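# Slide butter cartons down the three non-sticky shelf lanes

## Task

The shelf has five tilted lanes that carry cartons down to a stop at their lower end; two of them are tacky from an old spill, and nothing visible reveals which two. Using the three butter cartons, end up with exactly one carton resting against the lower stop of every lane that is not sticky. Releasing a carton on any lane is allowed, but one released while level will topple onto the incline, which may be judged a drop. A carton counts only if it stays there with no help from the robot, so open the gripper and pull the arm away once finished.

## Robot and tools

Robot: two six-joint arms, left_arm and right_arm, each ending in a parallel gripper. The names are labels only and say nothing about image sides. Every position and orientation uses one scene frame: origin on the tabletop midway between the arms, +x out across the table, +z up, left_arm on the +y side. A gripper's fingers point along its own +z axis and close along its own y axis. The reported end_effector_position is the spot between the pads when shut; closed fingertips reach about 33 mm past it (about 9 mm when fully open), and closing pushes the tips roughly 24 mm farther out, so keep that clearance above surfaces. Reported hand positions can be somewhat off, more so when the arm reaches far.

Command row: always 20 numbers, even if one arm stays idle. First ten are left: x, y, z (metres), qw, qx, qy, qz (unit quaternion, w first), then gripper position, force_limit, speed. Last ten are the same for right. x, y, z and the quaternion are an absolute target pose for that gripper in the scene frame, not an offset. The three gripper values each lie in [-1, 1]. position: +1 fully open (140 mm), about -0.8 pads touching, -1 closes until blocked. force_limit: about 14 N at -1, 60 N at 0, 107 N at +1. speed: pad gap changes about 30 mm/s at -1, 140 at 0, 250 at +1. To keep an arm still, resend the exact pose from the last result before it stopped plus its current three gripper values (0 is a real command, not a no-op). To hold an orientation, repeat the same quaternion every row rather than copying a drifted reading.

execute_actions(actions): a list of actions; each action is a list of up to 15 rows, one per 1/30 s control step; a short table repeats its final row for the remaining steps. An empty list just returns state and images. A target more than 0.6 m from a gripper's current position along any of its own axes gets the action refused for both arms; a malformed action, or a first action failing that test, rejects the whole call. Each step, the commanded pose is clipped to within 70 mm and 16 degrees of the measured pose, so distant targets need several actions.

move(target, speed, stop_force, blocking): target is one 20-number row as above (absolute poses). Both grippers travel in straight lines, finishing together, in 0.5 to 10 s; longer paths are cut off at 10 s. speed is m/s, 0.002 to 0.5, default 0.25 (turning up to twice that in rad/s). Paths ignore obstacles and the other arm; grippers may lag, wander or overshoot speed near full stretch. Gripper values are sent at the start. stop_force (N, 20 to 80, shared by both arms; not allowed in the first 0.2 s or with blocking=false) ends an arm's path when it senses that much extra resistance along the line to its target for two steps; the arm backs up two steps and holds. Use it only at very low speed, not when the gripper rotates during the move, and not when lifting off something it presses on. A target within 1.5 mm and 0.5 degrees of the current pose counts as stationary. blocking=false returns after 0.5 s; then use wait(0) to poll, or stop, before sending more motion. Result adds a move: line with the ending per arm (done, off_target, moving, held, fault, contact) and limits (paced = pose clipped; held = a check blocked steps, after which the arm may jump fast), plus distance to target.

wait(seconds): 0 to 10 s, arms keep last commands; returns early if a running move ends. stop: brakes a running move (needs room); fingers continue. zoom_image(camera, region): camera is cam_high, cam_left_wrist or cam_right_wrist; region [x0, y0, x1, y1] in pixels, at most 504 by 504. finished_scene(scene): ends the scene permanently after the robot holds the last command.

Reading results: the state line lists each gripper's pose and velocities. Hand target lines show where the controller is driving each gripper. A pose unreachable line means the clearance check altered or blocked that arm. object_status: 0 moving, 1 blocked while opening, 2 blocked while closing (a grip; confirm this after closing with -1), 3 reached request or pads met. position_measured runs from 3 (open) to 230 (pads met), nonlinear. To squeeze harder during a grip, raise force_limit and nudge position (-1 to -0.98 or back). Flange force is an estimated outside force including held weight, noisy. Joint torques follow the joint order. Camera calibration gives intrinsics and world-to-camera transforms, only approximately.

Avoid: torque past joint limits (waist, shoulder 302; elbow 142; wrist joints 40 N m, held weight included) or any external force of 144 N, which freezes that arm for 10 s. Stiff arms fault if commanded even slightly into a hard surface; approach slowly. Don't let the arms collide or press each other. Never knock or place anything off the table. Avoid drops, slips and slams; release cartons already tilted to the lane slope, not level. Expect occasional brief tugs on held parts. Watch MOTOR HOT warnings; overheating locks the arm.

Each tool is called as name([rows], argument=value, ...), one row to a line, values as JSON.

## Session

execute_actions(actions=[])

Scene clock: 0.00 s.
left_arm: end_effector_position=(+0.6136, +0.7406, +0.2656) position_measured=3 object_status=3 end_effector_quat_wxyz=(+0.516, +0.752, -0.148, +0.383) end_effector_velocity=(+0.000, -0.000, +0.000) end_effector_angular_velocity=(+0.001, -0.002, -0.001) | right_arm: end_effector_position=(+0.6658, +0.5273, +0.2728) position_measured=3 object_status=3 end_effector_quat_wxyz=(+0.348, -0.372, +0.765, +0.395) end_effector_velocity=(+0.000, +0.000, -0.001) end_effector_angular_velocity=(+0.001, +0.003, -0.002)
Joint positions: left_arm=[ 0.79   0.537  1.737 -1.142  1.783  3.194] | right_arm=[ 0.701  0.585  1.446 -1.67  -0.354  0.317]
Joint velocities: left_arm=[-0.001 -0.    -0.    -0.     0.     0.002] | right_arm=[-0.     0.001 -0.001  0.003 -0.     0.   ]
Joint torques (N m, as the joint torque sensors report them, + toward a larger angle): no reading
Flange force (N, the push that the arm receives, along the gripper's own x y z axes): no reading
Hand target (left_arm): +0.614, +0.741, +0.266; +0.516, +0.752, -0.148, +0.383
Hand target (right_arm): +0.666, +0.527, +0.273; +0.348, -0.372, +0.765, +0.395

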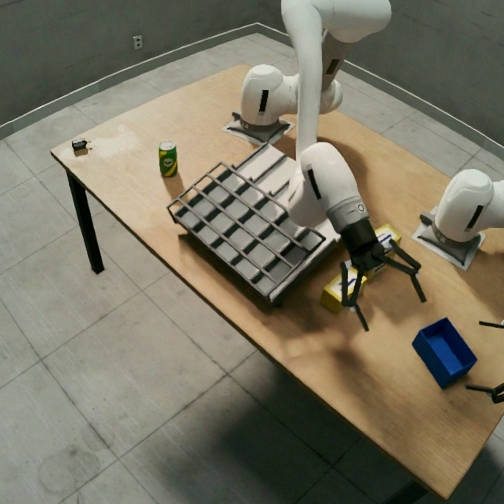

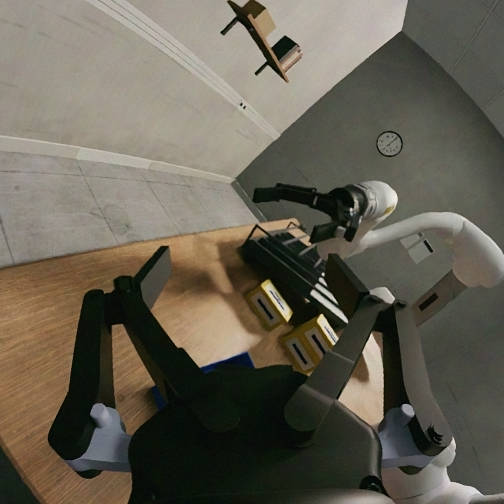

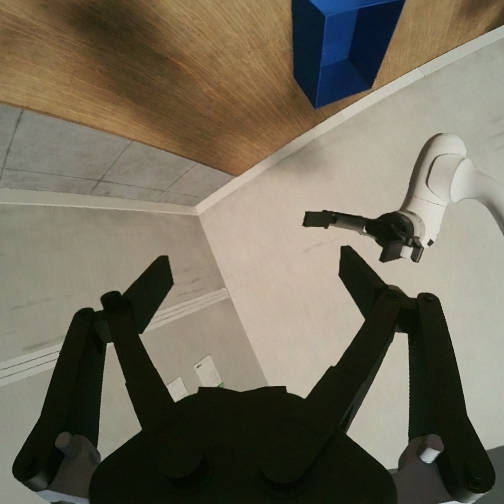

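move(target=[0.3,0.8,0.4,0,1,0,0,1,0,0,0.25,-0.1,0.55,0,0,1,0,1,0,0], speed=0.4)

action 0: the call puts the target (right_arm/x, right_arm/y, right_arm/z) 0.764 m from right_arm's end_effector_position in the last result along the gripper's own z axis as it stood there; a target may be at most 0.6 m away along each of those axes, so nothing of the call was run and nothing moved. Command a nearer target, and go on from there in a later call.

move(target=[0.3,0.8,0.4,0,1,0,0,1,0,0,0.35,0.08,0.5,0,0,1,0,1,0,0], speed=0.4)

Scene clock: 12.53 s.
left_arm: end_effector_position=(+0.3000, +0.8002, +0.3997) position_measured=3 object_status=3 end_effector_quat_wxyz=(-0.000, +1.000, +0.001, +0.000) end_effector_velocity=(+0.000, -0.001, -0.000) end_effector_angular_velocity=(+0.000, -0.000, -0.003) | right_arm: end_effector_position=(+0.3504, +0.0799, +0.5001) position_measured=3 object_status=3 end_effector_quat_wxyz=(+0.000, +0.001, +1.000, -0.000) end_effector_velocity=(+0.000, -0.000, -0.000) end_effector_angular_velocity=(-0.000, +0.001, -0.001)
Joint positions: left_arm=[ 0.758 -0.175  1.801 -0.     1.515  2.426] | right_arm=[ 0.851  0.043  1.419 -3.143 -1.679  2.627]
Joint velocities: left_arm=[-0.002 -0.001  0.001  0.    -0.001  0.001] | right_arm=[-0.001 -0.     0.     0.001 -0.001 -0.   ]
Joint torques (N m, as the joint torque sensors report them, + toward a larger angle): left_arm=[  0.83 -25.43 -40.11   3.57   0.02   0.91] | right_arm=[  2.86 -42.16 -39.62  -4.64  -0.48  -0.15]
Flange force (N, the push that the arm receives, along the gripper's own x y z axes): left_arm=[6.1 -1.3 -2.1] | right_arm=[-2.6 -5.2 -2.0]
Hand target (left_arm): +0.300, +0.800, +0.400; -0.000, +1.000, +0.001, +0.000
Hand target (right_arm): +0.350, +0.080, +0.500; +0.000, +0.001, +1.000, -0.000
Off the commanded pose (left_arm): 0.000 m, 0 deg.
Off the commanded pose (right_arm): 0.000 m, 0 deg.
move: done; limits=paced
camera_calibration (this result's frames):
cam_left_wrist: T_world_to_cam=[[0.0603138, -0.99766, 0.0321898, 0.766331], [-0.923239, -0.0434971, 0.381757, 0.170472], [-0.379464, -0.0527441, -0.923702, 0.728192], [0, 0, 0, 1]] pos_world=[0.387489, 0.810361, 0.582885]
cam_right_wrist: T_world_to_cam=[[0.0681683, 0.997406, -0.0231188, -0.096942], [0.927978, -0.0548801, 0.368571, -0.487513], [0.366346, -0.0465786, -0.929312, 0.523429], [0, 0, 0, 1]] pos_world=[0.267254, 0.0943164, 0.663871]

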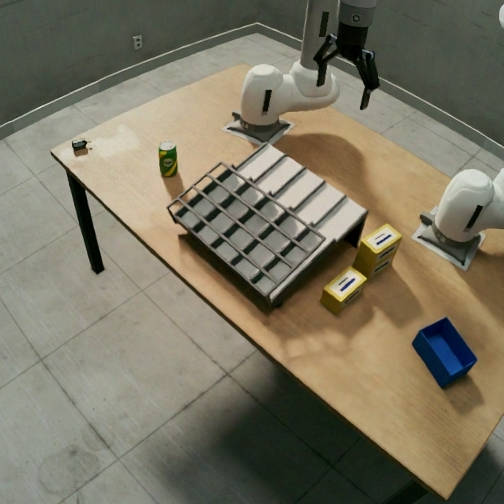

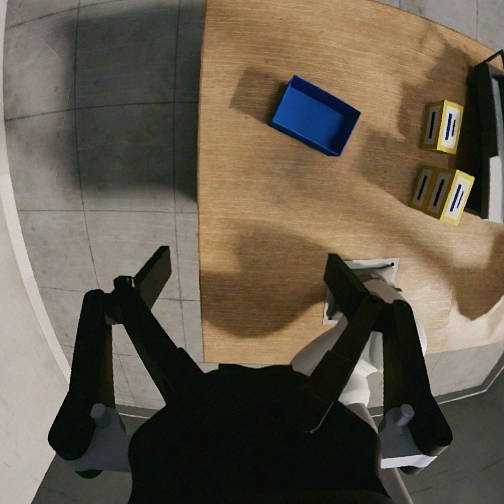

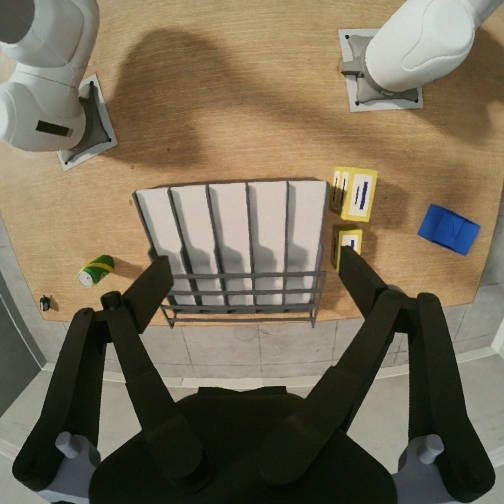

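zoom_image(camera="cam_right_wrist", region=[120,150,400,340])

zoom_image(camera="cam_high", region=[160,130,420,325])

Region (120, 150, 400, 340) of cam_right_wrist's 504x504 image, scaled by 1.800, with more detail than that image has; it fills the top 342 rows of this view, and the rest is white.

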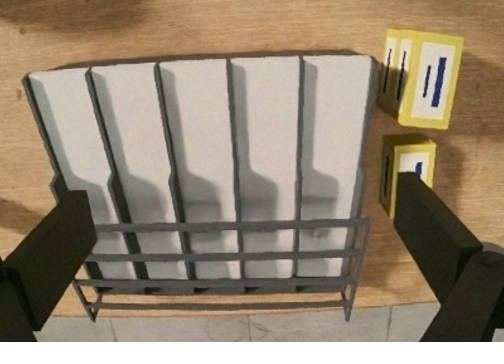

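Region (160, 130, 420, 325) of cam_high's 504x504 image, scaled by 1.938, with more detail than that image has; it fills the top 378 rows of this view, and the rest is white.

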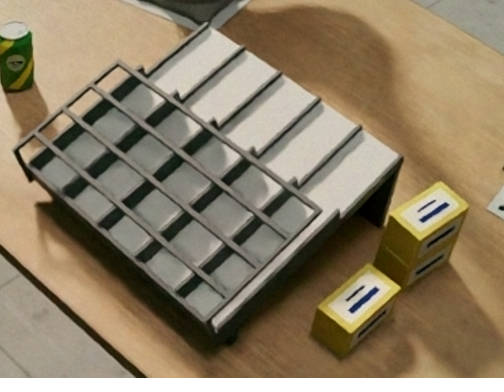

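move(target=[0.33,0.40,0.32,0,1,0,0,1,0,0,0.4,-0.2,0.4,0,0,1,0,1,0,0], speed=0.4)

Scene clock: 30.47 s.
left_arm: end_effector_position=(+0.3298, +0.4005, +0.3199) position_measured=3 object_status=3 end_effector_quat_wxyz=(-0.000, +1.000, +0.000, +0.000) end_effector_velocity=(-0.000, -0.000, -0.000) end_effector_angular_velocity=(+0.000, +0.001, -0.003) | right_arm: end_effector_position=(+0.3998, -0.2000, +0.4000) position_measured=3 object_status=3 end_effector_quat_wxyz=(-0.000, -0.000, +1.000, -0.000) end_effector_velocity=(-0.001, +0.000, -0.001) end_effector_angular_velocity=(+0.001, +0.002, -0.000)
Joint positions: left_arm=[-0.337 -0.426  2.113  0.001  1.455  1.333] | right_arm=[ 0.379 -0.275  1.875 -3.142 -1.541  2.154]
Joint velocities: left_arm=[-0.002 -0.     0.    -0.     0.001  0.001] | right_arm=[-0.    -0.001  0.001  0.002 -0.    -0.   ]
Joint torques (N m, as the joint torque sensors report them, + toward a larger angle): left_arm=[  2.69   0.22 -40.41   3.94   0.32   0.57] | right_arm=[  1.45 -11.19 -39.66  -4.54  -0.43  -0.15]
Flange force (N, the push that the arm receives, along the gripper's own x y z axes): left_arm=[0.8 11.1 -0.7] | right_arm=[-0.3 -3.8 -2.8]
Hand target (left_arm): +0.330, +0.400, +0.320; -0.000, +1.000, -0.000, +0.000
Hand target (right_arm): +0.400, -0.200, +0.400; -0.000, -0.000, +1.000, -0.000
Off the commanded pose (left_arm): 0.001 m, 0 deg.
Off the commanded pose (right_arm): 0.000 m, 0 deg.
move: done; limits=paced
camera_calibration (this result's frames):
cam_left_wrist: T_world_to_cam=[[0.0585323, -0.997769, 0.0321065, 0.369019], [-0.923138, -0.0418561, 0.382185, 0.210263], [-0.379988, -0.0520088, -0.923528, 0.64455], [0, 0, 0, 1]] pos_world=[0.417424, 0.410519, 0.503053]
cam_right_wrist: T_world_to_cam=[[0.0667884, 0.997499, -0.02314, 0.177136], [0.928593, -0.0536565, 0.367199, -0.51127], [0.365039, -0.0460123, -0.929855, 0.400072], [0, 0, 0, 1]] pos_world=[0.31689, -0.185718, 0.563846]

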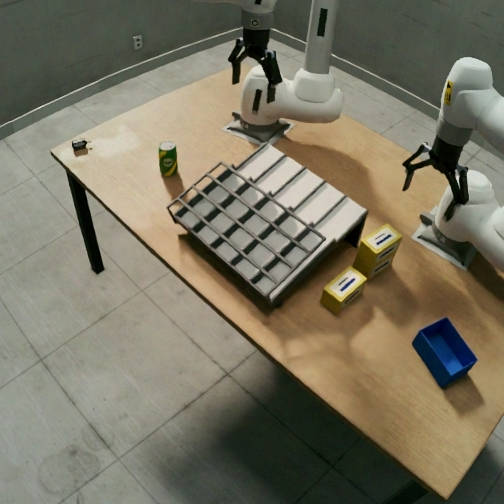

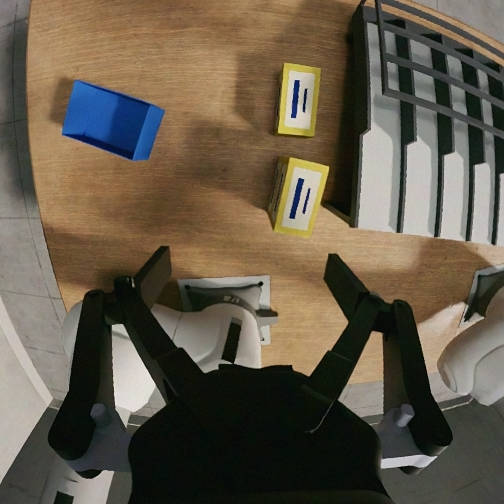

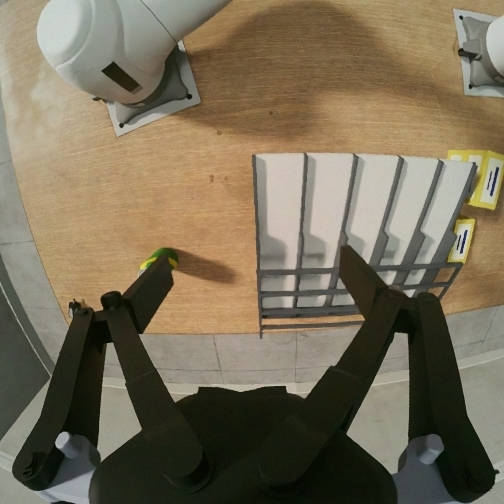

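move(target=[0.352,0.316,0.21,0,0.9985,-0.055,0,0.3,-0.3,0,0.3,-0.45,0.4,0,0,1,0,1,0,0], speed=0.3)

Scene clock: 43.70 s.
left_arm: end_effector_position=(+0.3520, +0.3161, +0.2100) position_measured=91 object_status=3 end_effector_quat_wxyz=(-0.000, +0.998, -0.055, +0.000) end_effector_velocity=(+0.000, -0.000, -0.000) end_effector_angular_velocity=(+0.000, +0.001, -0.001) | right_arm: end_effector_position=(+0.2997, -0.4498, +0.4000) position_measured=3 object_status=3 end_effector_quat_wxyz=(-0.000, +0.000, +1.000, +0.000) end_effector_velocity=(+0.000, -0.000, +0.000) end_effector_angular_velocity=(+0.000, -0.001, +0.001)
Joint positions: left_arm=[-0.561 -0.294  2.237  0.     1.198  1.219] | right_arm=[-0.4   -0.601  2.049 -3.142 -1.695  1.375]
Joint velocities: left_arm=[-0.     0.001 -0.    -0.    -0.     0.001] | right_arm=[-0.001  0.    -0.001  0.    -0.    -0.002]
Joint torques (N m, as the joint torque sensors report them, + toward a larger angle): left_arm=[  2.15  -9.4  -38.21   3.33  -0.04   0.65] | right_arm=[  2.37  19.96 -40.13  -4.48  -0.36  -0.32]
Flange force (N, the push that the arm receives, along the gripper's own x y z axes): left_arm=[-1.0 8.3 -0.6] | right_arm=[5.9 -9.4 -1.2]
Hand target (left_arm): +0.352, +0.316, +0.210; -0.000, +0.998, -0.055, +0.000
Hand target (right_arm): +0.300, -0.450, +0.400; -0.000, +0.000, +1.000, +0.000
Off the commanded pose (left_arm): 0.000 m, 0 deg.
Off the commanded pose (right_arm): 0.000 m, 0 deg.
move: done
camera_calibration (this result's frames):
cam_left_wrist: T_world_to_cam=[[-0.0515273, -0.998136, 0.0326919, 0.325716], [-0.922041, 0.0601236, 0.382395, 0.236546], [-0.383648, -0.0104395, -0.92342, 0.535235], [0, 0, 0, 1]] pos_world=[0.440231, 0.316475, 0.393145]
cam_right_wrist: T_world_to_cam=[[0.0670265, 0.997491, -0.0227766, 0.432757], [0.928706, -0.0540276, 0.366861, -0.431824], [0.36471, -0.0457421, -0.929997, 0.425389], [0, 0, 0, 1]] pos_world=[0.216887, -0.435543, 0.563886]

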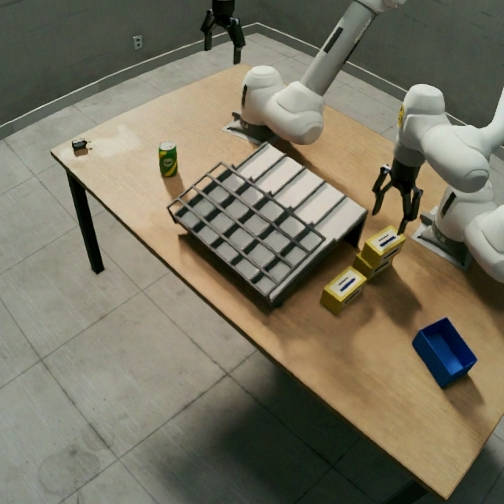

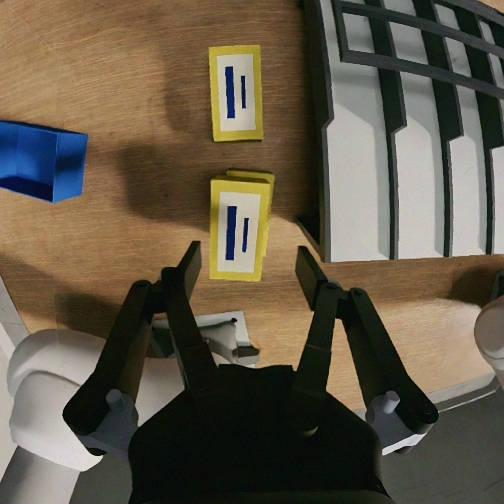

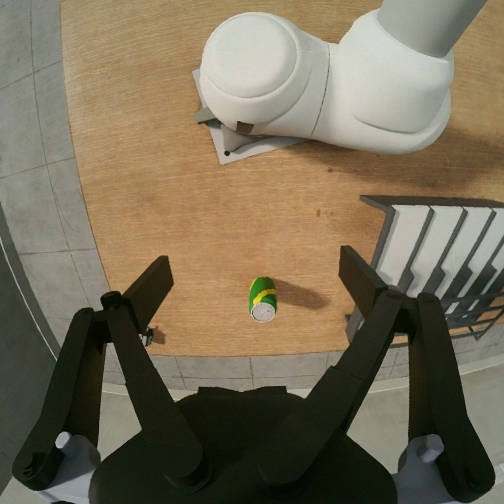

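move(target=[0.349,0.328,0.17,0,0.9985,-0.055,0,0.3,-0.3,0,0.3,-0.45,0.4,0,0,1,0,1,0,0])

move(target=[0.349,0.328,0.118,0,0.9985,-0.055,0,0.3,-0.3,0,0.3,-0.45,0.4,0,0,1,0,1,0,0], speed=0.1)

Scene clock: 49.37 s.
left_arm: end_effector_position=(+0.3490, +0.3280, +0.1700) position_measured=91 object_status=3 end_effector_quat_wxyz=(-0.000, +0.998, -0.055, +0.000) end_effector_velocity=(-0.000, -0.000, -0.000) end_effector_angular_velocity=(-0.000, -0.001, -0.001) | right_arm: end_effector_position=(+0.3000, -0.4500, +0.4000) position_measured=3 object_status=3 end_effector_quat_wxyz=(-0.000, -0.000, +1.000, +0.000) end_effector_velocity=(-0.000, -0.000, +0.000) end_effector_angular_velocity=(-0.002, -0.001, -0.000)
Joint positions: left_arm=[-0.533 -0.273  2.301  0.     1.113  1.248] | right_arm=[-0.401 -0.601  2.049 -3.142 -1.694  1.374]
Joint velocities: left_arm=[-0.001 -0.     0.    -0.    -0.001  0.   ] | right_arm=[-0.    -0.001 -0.    -0.001 -0.    -0.   ]
Joint torques (N m, as the joint torque sensors report them, + toward a larger angle): left_arm=[  0.36  -9.22 -36.95   3.02   0.34   0.49] | right_arm=[  2.58  19.56 -40.27  -4.63  -0.44  -0.14]
Flange force (N, the push that the arm receives, along the gripper's own x y z axes): left_arm=[-0.6 2.6 -0.1] | right_arm=[5.5 -11.6 -0.8]
Hand target (left_arm): +0.349, +0.328, +0.170; +0.000, +0.998, -0.055, -0.000
Hand target (right_arm): +0.300, -0.450, +0.400; -0.000, +0.000, +1.000, +0.000
Off the commanded pose (left_arm): 0.000 m, 0 deg.
Off the commanded pose (right_arm): 0.000 m, 0 deg.
move: done
camera_calibration (this result's frames):
cam_left_wrist: T_world_to_cam=[[-0.0515686, -0.998138, 0.0325814, 0.338849], [-0.922034, 0.0601194, 0.382412, 0.248396], [-0.383658, -0.0103207, -0.923417, 0.497251], [0, 0, 0, 1]] pos_world=[0.437278, 0.328416, 0.353141]
cam_right_wrist: T_world_to_cam=[[0.066998, 0.997491, -0.0228614, 0.43296], [0.928402, -0.0539316, 0.367642, -0.432298], [0.365487, -0.0458558, -0.929686, 0.424897], [0, 0, 0, 1]] pos_world=[0.217045, -0.435704, 0.56385]

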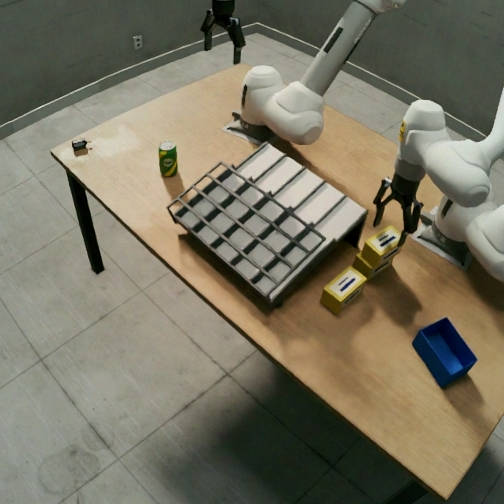

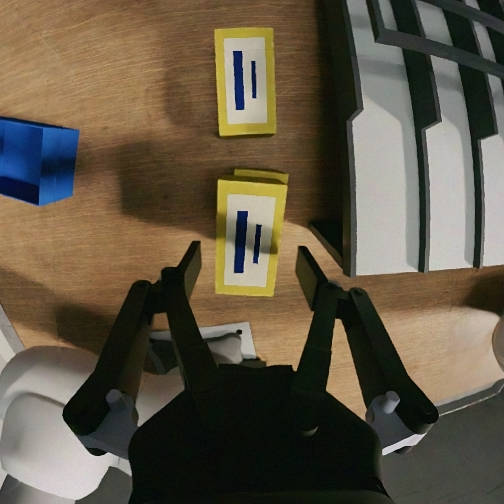

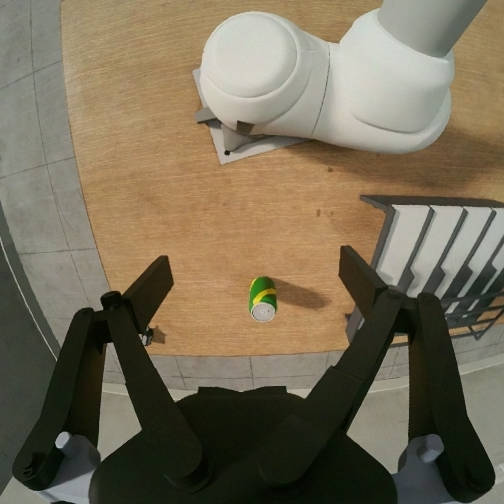

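Scene clock: 50.20 s.
left_arm: end_effector_position=(+0.3490, +0.3280, +0.1180) position_measured=91 object_status=3 end_effector_quat_wxyz=(+0.000, +0.998, -0.055, +0.000) end_effector_velocity=(+0.000, +0.000, +0.000) end_effector_angular_velocity=(-0.000, +0.000, +0.001) | right_arm: end_effector_position=(+0.3000, -0.4500, +0.4000) position_measured=3 object_status=3 end_effector_quat_wxyz=(-0.000, -0.000, +1.000, +0.000) end_effector_velocity=(+0.000, +0.000, +0.001) end_effector_angular_velocity=(+0.000, -0.001, -0.000)
Joint positions: left_arm=[-0.533 -0.215  2.369 -0.     0.988  1.248] | right_arm=[-0.401 -0.601  2.049 -3.142 -1.694  1.374]
Joint velocities: left_arm=[ 0.001  0.    -0.001 -0.     0.    -0.   ] | right_arm=[-0.    -0.    -0.001  0.     0.    -0.   ]
Joint torques (N m, as the joint torque sensors report them, + toward a larger angle): left_arm=[  2.01 -12.56 -34.05   2.97   0.23   0.77] | right_arm=[  1.73  18.11 -39.67  -4.54  -0.32   0.01]
Flange force (N, the push that the arm receives, along the gripper's own x y z axes): left_arm=[-1.5 7.9 -0.6] | right_arm=[2.0 -8.5 -2.6]
Hand target (left_arm): +0.349, +0.328, +0.118; +0.000, +0.998, -0.055, -0.000
Hand target (right_arm): +0.300, -0.450, +0.400; +0.000, +0.000, +1.000, +0.000
Off the commanded pose (left_arm): 0.000 m, 0 deg.
Off the commanded pose (right_arm): 0.000 m, 0 deg.
move: done
camera_calibration (this result's frames):
cam_left_wrist: T_world_to_cam=[[-0.0514553, -0.998136, 0.0328107, 0.340408], [-0.922004, 0.0601037, 0.382488, 0.26823], [-0.383747, -0.0105705, -0.923378, 0.449326], [0, 0, 0, 1]] pos_world=[0.437252, 0.328401, 0.301134]
cam_right_wrist: T_world_to_cam=[[0.0669983, 0.997491, -0.0228621, 0.43296], [0.9284, -0.0539314, 0.367647, -0.432302], [0.365492, -0.0458569, -0.929684, 0.424894], [0, 0, 0, 1]] pos_world=[0.217046, -0.435704, 0.56385]

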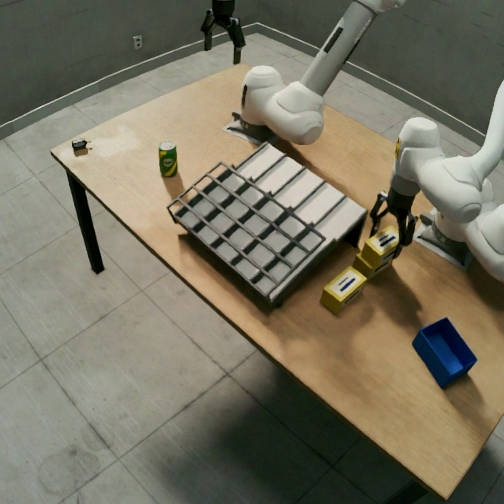

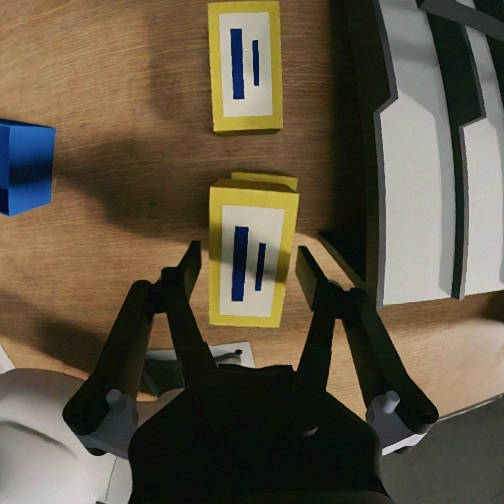

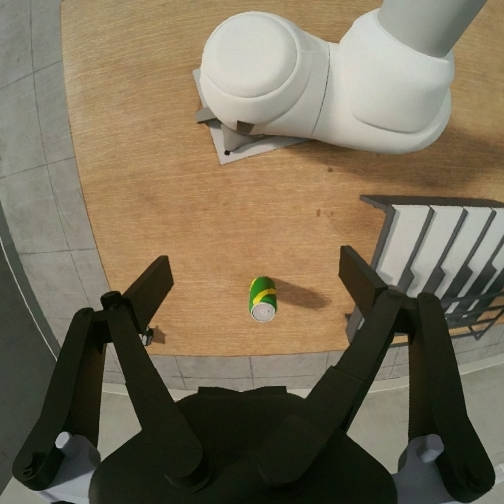

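move(target=[0.349,0.328,0.114,0,0.9985,-0.055,0,-1,-0.3,0,0.3,-0.45,0.4,0,0,1,0,1,0,0], speed=0.05)

move(target=[0.36,0.32,0.25,0,1,-0.01,0,-1,-0.3,0,0.3,-0.45,0.4,0,0,1,0,1,0,0])

Scene clock: 54.57 s.
left_arm: end_effector_position=(+0.3491, +0.3280, +0.1141) position_measured=136 object_status=2 end_effector_quat_wxyz=(+0.000, +0.998, -0.055, +0.000) end_effector_velocity=(-0.000, +0.000, -0.000) end_effector_angular_velocity=(+0.001, +0.001, -0.001) | right_arm: end_effector_position=(+0.3000, -0.4500, +0.4000) position_measured=3 object_status=3 end_effector_quat_wxyz=(-0.000, -0.000, +1.000, +0.000) end_effector_velocity=(+0.000, +0.000, +0.000) end_effector_angular_velocity=(+0.001, +0.000, +0.000)
Joint positions: left_arm=[-0.533 -0.21   2.374  0.     0.978  1.248] | right_arm=[-0.401 -0.601  2.049 -3.142 -1.694  1.374]
Joint velocities: left_arm=[0.    0.    0.001 0.    0.001 0.001] | right_arm=[ 0.     0.001 -0.     0.    -0.    -0.   ]
Joint torques (N m, as the joint torque sensors report them, + toward a larger angle): left_arm=[-1.77 20.69  6.3   0.05 -2.32  0.29] | right_arm=[  2.21  18.26 -39.96  -4.59  -0.32  -0.12]
Flange force (N, the push that the arm receives, along the gripper's own x y z axes): left_arm=[-8.1 -6.4 -99.6] | right_arm=[2.5 -10.0 -1.9]
Hand target (left_arm): +0.349, +0.328, +0.114; +0.000, +0.998, -0.055, -0.000
Hand target (right_arm): +0.300, -0.450, +0.400; -0.000, +0.000, +1.000, +0.000
Off the commanded pose (left_arm): 0.000 m, 0 deg.
Off the commanded pose (right_arm): 0.000 m, 0 deg.
move: done
camera_calibration (this result's frames):
cam_left_wrist: T_world_to_cam=[[-0.051535, -0.998134, 0.0327595, 0.340582], [-0.922099, 0.0601549, 0.38225, 0.269908], [-0.383507, -0.0105082, -0.923478, 0.445636], [0, 0, 0, 1]] pos_world=[0.437338, 0.328393, 0.297205]
cam_right_wrist: T_world_to_cam=[[0.0669983, 0.997491, -0.022862, 0.43296], [0.9284, -0.0539314, 0.367647, -0.432301], [0.365492, -0.0458568, -0.929684, 0.424894], [0, 0, 0, 1]] pos_world=[0.217046, -0.435704, 0.56385]

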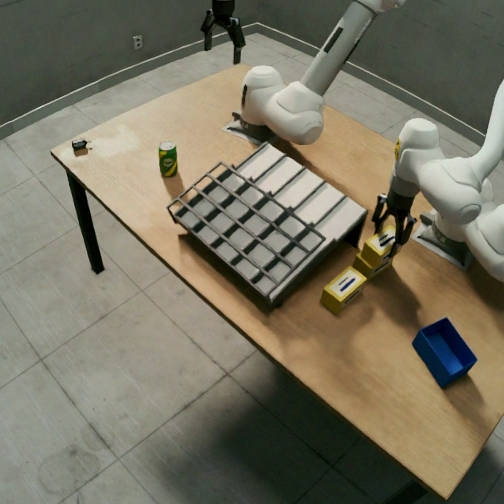

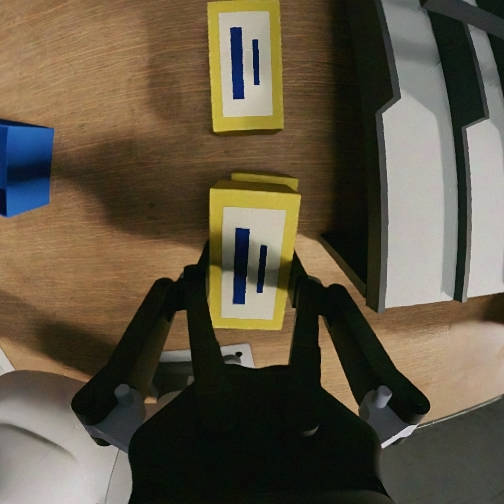

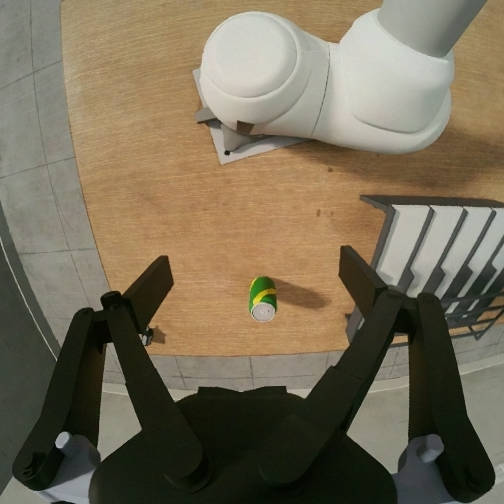

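Scene clock: 55.50 s.
left_arm: end_effector_position=(+0.3600, +0.3200, +0.2499) position_measured=136 object_status=2 end_effector_quat_wxyz=(-0.000, +1.000, -0.010, -0.000) end_effector_velocity=(+0.001, -0.000, +0.001) end_effector_angular_velocity=(+0.000, -0.001, -0.002) | right_arm: end_effector_position=(+0.3000, -0.4500, +0.4000) position_measured=3 object_status=3 end_effector_quat_wxyz=(-0.000, -0.000, +1.000, +0.000) end_effector_velocity=(+0.000, -0.000, -0.000) end_effector_angular_velocity=(+0.000, +0.001, +0.000)
Joint positions: left_arm=[-0.541 -0.308  2.171  0.     1.279  1.15 ] | right_arm=[-0.401 -0.601  2.049 -3.142 -1.694  1.374]
Joint velocities: left_arm=[-0.     0.    -0.001  0.001  0.     0.001] | right_arm=[-0.     0.001  0.    -0.    -0.    -0.   ]
Joint torques (N m, as the joint torque sensors report them, + toward a larger angle): left_arm=[  0.98 -11.44 -40.98   3.58   0.15   0.73] | right_arm=[  1.68  17.99 -40.36  -4.55  -0.51  -0.16]
Flange force (N, the push that the arm receives, along the gripper's own x y z axes): left_arm=[2.0 5.9 3.7] | right_arm=[1.4 -7.4 -0.7]
Hand target (left_arm): +0.360, +0.320, +0.250; -0.000, +1.000, -0.010, +0.000
Hand target (right_arm): +0.300, -0.450, +0.400; -0.000, +0.000, +1.000, +0.000
Off the commanded pose (left_arm): 0.000 m, 0 deg.
Off the commanded pose (right_arm): 0.000 m, 0 deg.
move: done
camera_calibration (this result's frames):
cam_left_wrist: T_world_to_cam=[[0.038673, -0.998719, 0.0326445, 0.296496], [-0.923616, -0.0232585, 0.382614, 0.255615], [-0.381364, -0.0449478, -0.923332, 0.58533], [0, 0, 0, 1]] pos_world=[0.447847, 0.328371, 0.432973]
cam_right_wrist: T_world_to_cam=[[0.0669982, 0.997491, -0.0228619, 0.43296], [0.9284, -0.0539314, 0.367647, -0.432301], [0.365491, -0.0458567, -0.929684, 0.424894], [0, 0, 0, 1]] pos_world=[0.217046, -0.435704, 0.56385]

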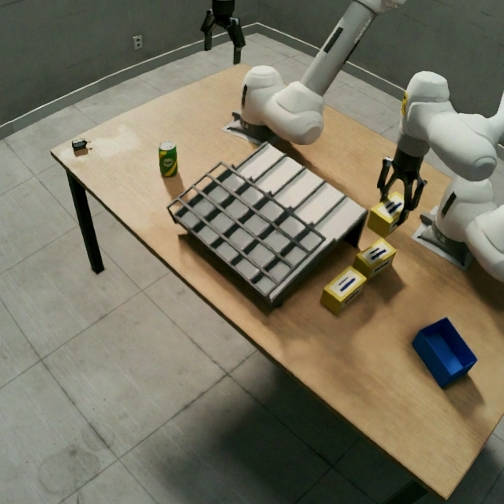

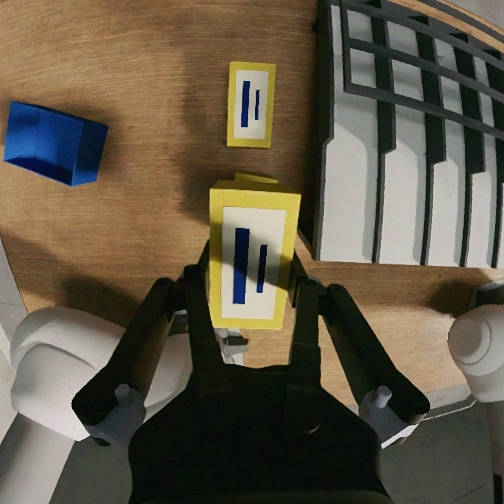

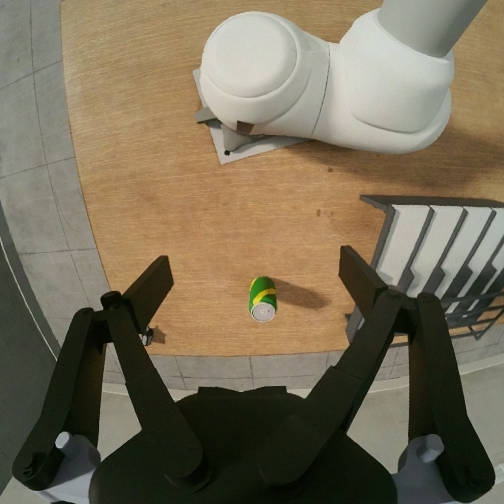

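move(target=[0.385,0.203,0.25,0,0.992,-0.01,-0.122,-1,-0.3,0,0.45,-0.36,0.3,0,0.7071,0.7071,0,1,0,0])

zoom_image(camera="cam_right_wrist", region=[100,150,400,400])

Scene clock: 68.03 s.
left_arm: end_effector_position=(+0.3850, +0.2030, +0.2501) position_measured=136 object_status=2 end_effector_quat_wxyz=(-0.000, +0.992, -0.010, -0.122) end_effector_velocity=(+0.000, +0.001, -0.000) end_effector_angular_velocity=(+0.001, +0.000, +0.002) | right_arm: end_effector_position=(+0.4501, -0.3601, +0.3000) position_measured=3 object_status=3 end_effector_quat_wxyz=(+0.000, +0.707, +0.707, +0.000) end_effector_velocity=(-0.001, -0.000, -0.001) end_effector_angular_velocity=(+0.000, +0.001, -0.001)
Joint positions: left_arm=[-0.665 -0.048  1.983 -0.129  1.417  1.059] | right_arm=[-0.068 -0.299  2.072 -3.142 -1.368  3.278]
Joint velocities: left_arm=[ 0.001  0.     0.     0.001  0.001 -0.   ] | right_arm=[-0.    -0.     0.002  0.     0.     0.001]
Joint torques (N m, as the joint torque sensors report them, + toward a larger angle): left_arm=[  0.84 -36.7  -38.56   3.06   1.11   0.71] | right_arm=[  1.81  -8.61 -39.76  -4.42  -0.24   0.12]
Flange force (N, the push that the arm receives, along the gripper's own x y z axes): left_arm=[3.9 4.8 2.7] | right_arm=[-5.7 -0.9 -1.5]
Hand target (left_arm): +0.385, +0.203, +0.250; -0.000, +0.992, -0.010, -0.122
Hand target (right_arm): +0.450, -0.360, +0.300; +0.000, +0.707, +0.707, +0.000
Off the commanded pose (left_arm): 0.000 m, 0 deg.
Off the commanded pose (right_arm): 0.000 m, 0 deg.
move: done
camera_calibration (this result's frames):
cam_left_wrist: T_world_to_cam=[[0.0447451, -0.998805, 0.0196552, 0.17963], [-0.803523, -0.0242923, 0.594777, 0.17682], [-0.593589, -0.0424068, -0.80365, 0.641042], [0, 0, 0, 1]] pos_world=[0.514557, 0.210895, 0.406474]
cam_right_wrist: T_world_to_cam=[[0.997524, -0.0666327, -0.0224886, -0.471139], [-0.0537224, -0.928368, 0.367758, -0.402918], [-0.0453824, -0.365639, -0.92965, 0.351003], [0, 0, 0, 1]] pos_world=[0.464256, -0.277109, 0.463891]

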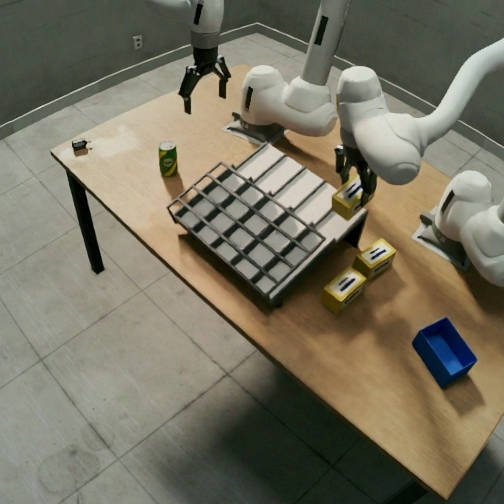

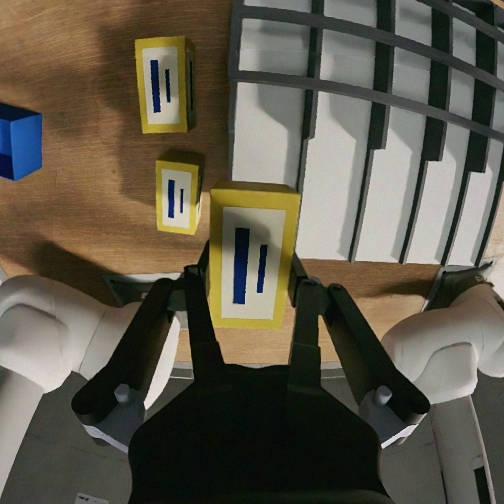

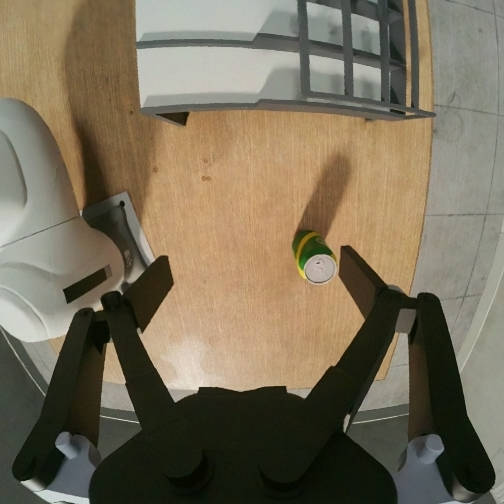

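Region (100, 150, 400, 400) of cam_right_wrist's 504x504 image, scaled by 1.680, with more detail than that image has.

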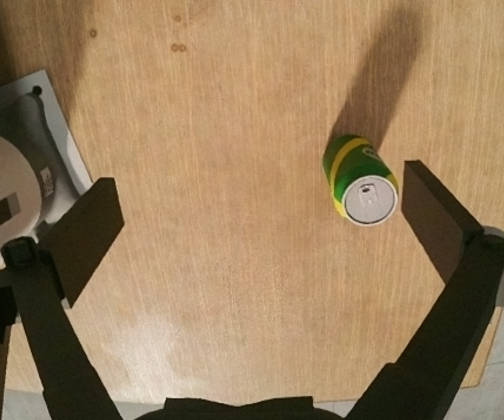

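zoom_image(camera="cam_right_wrist", region=[120,0,450,140])

Region (120, 0, 450, 140) of cam_right_wrist's 504x504 image, scaled by 1.527, with more detail than that image has; it fills the top 214 rows of this view, and the rest is white.

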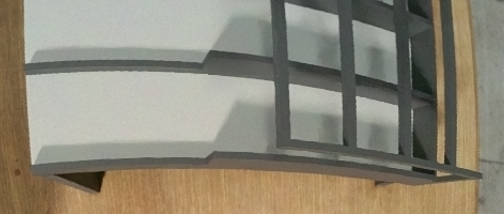

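move(target=[0.395,0.185,0.20,0,0.992,-0.005,-0.122,-1,-0.3,0,0.3,-0.45,0.3,0,0.7071,0.7071,0,1,0,0], speed=0.15)

zoom_image(camera="cam_high", region=[280,150,420,280])

Scene clock: 81.97 s.
left_arm: end_effector_position=(+0.3950, +0.1850, +0.2000) position_measured=136 object_status=2 end_effector_quat_wxyz=(+0.000, +0.993, -0.005, -0.122) end_effector_velocity=(+0.000, +0.001, -0.000) end_effector_angular_velocity=(+0.000, -0.000, +0.000) | right_arm: end_effector_position=(+0.2999, -0.4499, +0.3000) position_measured=3 object_status=3 end_effector_quat_wxyz=(-0.000, +0.707, +0.707, -0.000) end_effector_velocity=(-0.000, +0.000, -0.000) end_effector_angular_velocity=(+0.000, +0.000, +0.000)
Joint positions: left_arm=[-0.684  0.016  2.018 -0.137  1.316  1.045] | right_arm=[-0.401 -0.608  2.23  -3.142 -1.519  2.945]
Joint velocities: left_arm=[ 0.001  0.     0.     0.    -0.001  0.001] | right_arm=[-0.    -0.     0.     0.    -0.    -0.001]
Joint torques (N m, as the joint torque sensors report them, + toward a larger angle): left_arm=[  0.52 -42.2  -36.78   2.85   0.99   0.64] | right_arm=[  1.54  18.44 -40.05  -4.5   -0.33  -0.05]
Flange force (N, the push that the arm receives, along the gripper's own x y z axes): left_arm=[5.3 4.5 3.4] | right_arm=[-7.2 -1.6 -2.1]
Hand target (left_arm): +0.395, +0.185, +0.200; +0.000, +0.993, -0.005, -0.122
Hand target (right_arm): +0.300, -0.450, +0.300; -0.000, +0.707, +0.707, -0.000
Off the commanded pose (left_arm): 0.000 m, 0 deg.
Off the commanded pose (right_arm): 0.000 m, 0 deg.
move: done
camera_calibration (this result's frames):
cam_left_wrist: T_world_to_cam=[[0.054751, -0.998323, 0.0188228, 0.158262], [-0.803199, -0.0328352, 0.594805, 0.215666], [-0.593189, -0.0476846, -0.80365, 0.606809], [0, 0, 0, 1]] pos_world=[0.52451, 0.194013, 0.356404]
cam_right_wrist: T_world_to_cam=[[0.997475, -0.067105, -0.0232605, -0.327341], [-0.0538898, -0.928441, 0.367549, -0.49424], [-0.0462603, -0.365367, -0.929713, 0.311676], [0, 0, 0, 1]] pos_world=[0.314298, -0.366963, 0.463813]

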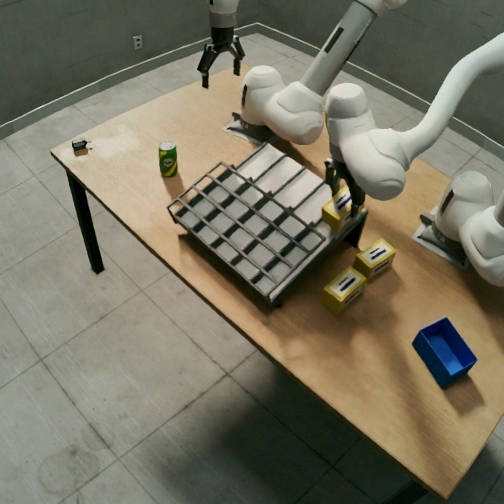

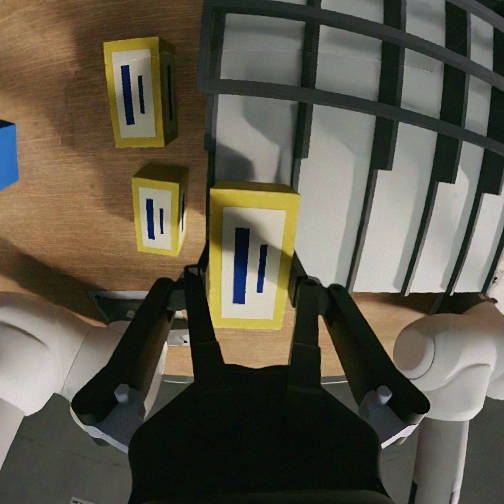

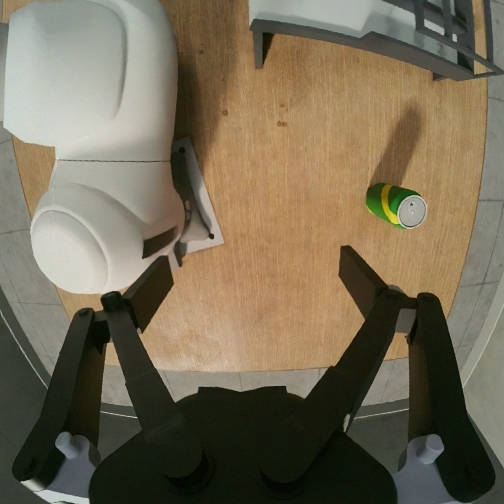

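Region (280, 150, 420, 280) of cam_high's 504x504 image, scaled by 3.600, with more detail than that image has; it fills the top 468 rows of this view, and the rest is white.

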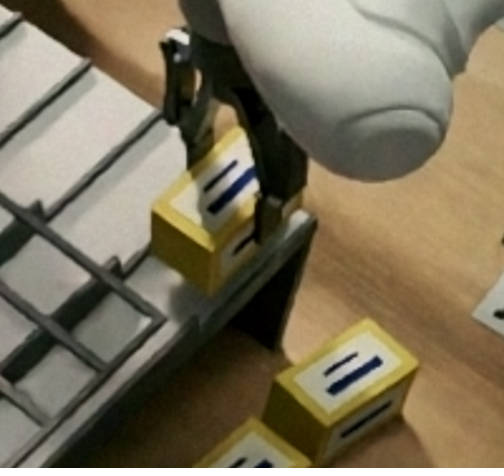

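Centred. Lower to contact.

move(target=[0.385,0.185,0.15,0,0.992,-0.005,-0.122,-1,-0.3,0,0.3,-0.45,0.3,0,0.7071,0.7071,0,1,0,0], speed=0.01, stop_force=20)

zoom_image(camera="cam_high", region=[280,150,420,280])

Scene clock: 85.50 s.
left_arm: end_effector_position=(+0.3923, +0.1849, +0.1862) position_measured=136 object_status=2 end_effector_quat_wxyz=(-0.000, +0.993, -0.005, -0.122) end_effector_velocity=(+0.001, +0.001, +0.001) end_effector_angular_velocity=(-0.000, -0.001, +0.003) | right_arm: end_effector_position=(+0.2999, -0.4500, +0.3000) position_measured=3 object_status=3 end_effector_quat_wxyz=(-0.000, +0.707, +0.707, -0.000) end_effector_velocity=(+0.001, +0.000, -0.000) end_effector_angular_velocity=(+0.001, -0.001, +0.000)
Joint positions: left_arm=[-0.687  0.024  2.038 -0.139  1.288  1.047] | right_arm=[-0.401 -0.608  2.23  -3.142 -1.519  2.945]
Joint velocities: left_arm=[ 0.002 -0.001 -0.001  0.     0.001 -0.001] | right_arm=[-0.     0.     0.001  0.001  0.002 -0.001]
Joint torques (N m, as the joint torque sensors report them, + toward a larger angle): left_arm=[ -3.71 -33.9  -25.73   0.81   2.72   0.56] | right_arm=[  1.57  19.04 -40.13  -4.5   -0.62  -0.02]
Flange force (N, the push that the arm receives, along the gripper's own x y z axes): left_arm=[8.9 -1.5 -14.2] | right_arm=[-7.4 -2.8 -1.4]
Hand target (left_arm): +0.392, +0.185, +0.186; +0.000, +0.993, -0.005, -0.122
Hand target (right_arm): +0.300, -0.450, +0.300; -0.000, +0.707, +0.707, +0.000
Off the commanded pose (left_arm): 0.037 m, 0 deg.
Off the commanded pose (right_arm): 0.000 m, 0 deg.
move: contact (left_arm)
camera_calibration (this result's frames):
cam_left_wrist: T_world_to_cam=[[0.0545245, -0.998336, 0.0187635, 0.158717], [-0.803184, -0.0326864, 0.594833, 0.221675], [-0.59323, -0.0475035, -0.80363, 0.594032], [0, 0, 0, 1]] pos_world=[0.52179, 0.193917, 0.342544]
cam_right_wrist: T_world_to_cam=[[0.997487, -0.0670022, -0.0230385, -0.327383], [-0.0538743, -0.928434, 0.367569, -0.49432], [-0.0460177, -0.365404, -0.929711, 0.311582], [0, 0, 0, 1]] pos_world=[0.314268, -0.367026, 0.463835]

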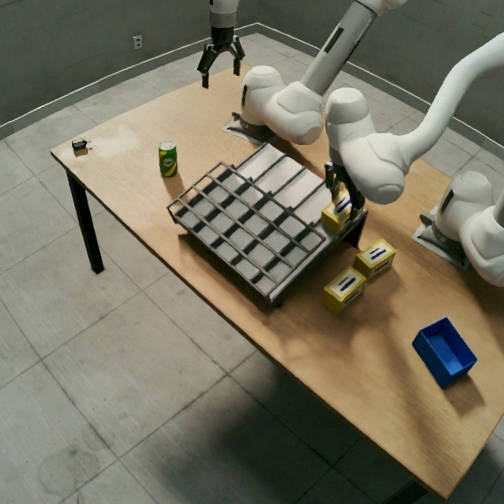

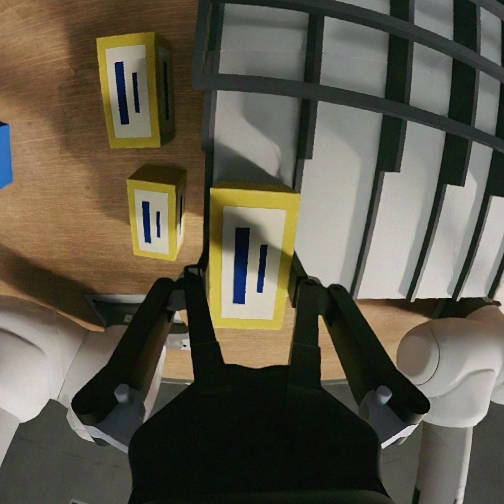

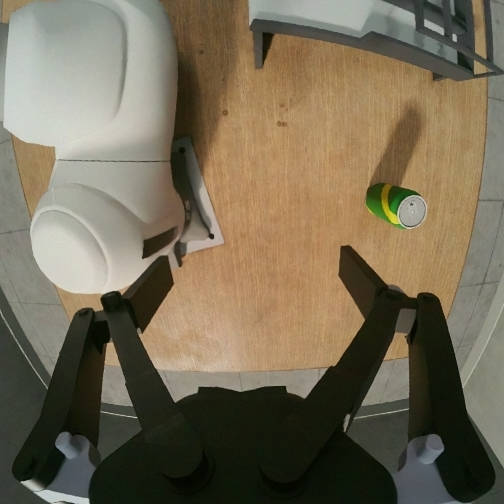

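Region (280, 150, 420, 280) of cam_high's 504x504 image, scaled by 3.600, with more detail than that image has; it fills the top 468 rows of this view, and the rest is white.

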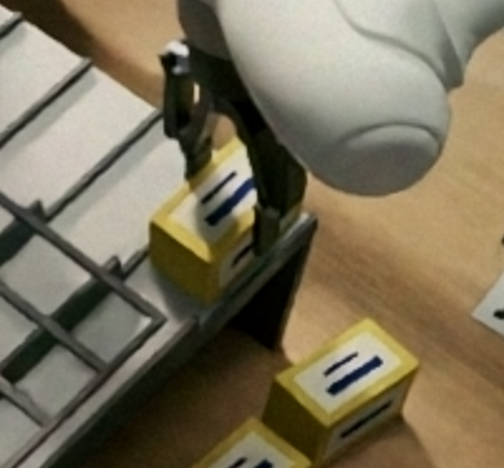

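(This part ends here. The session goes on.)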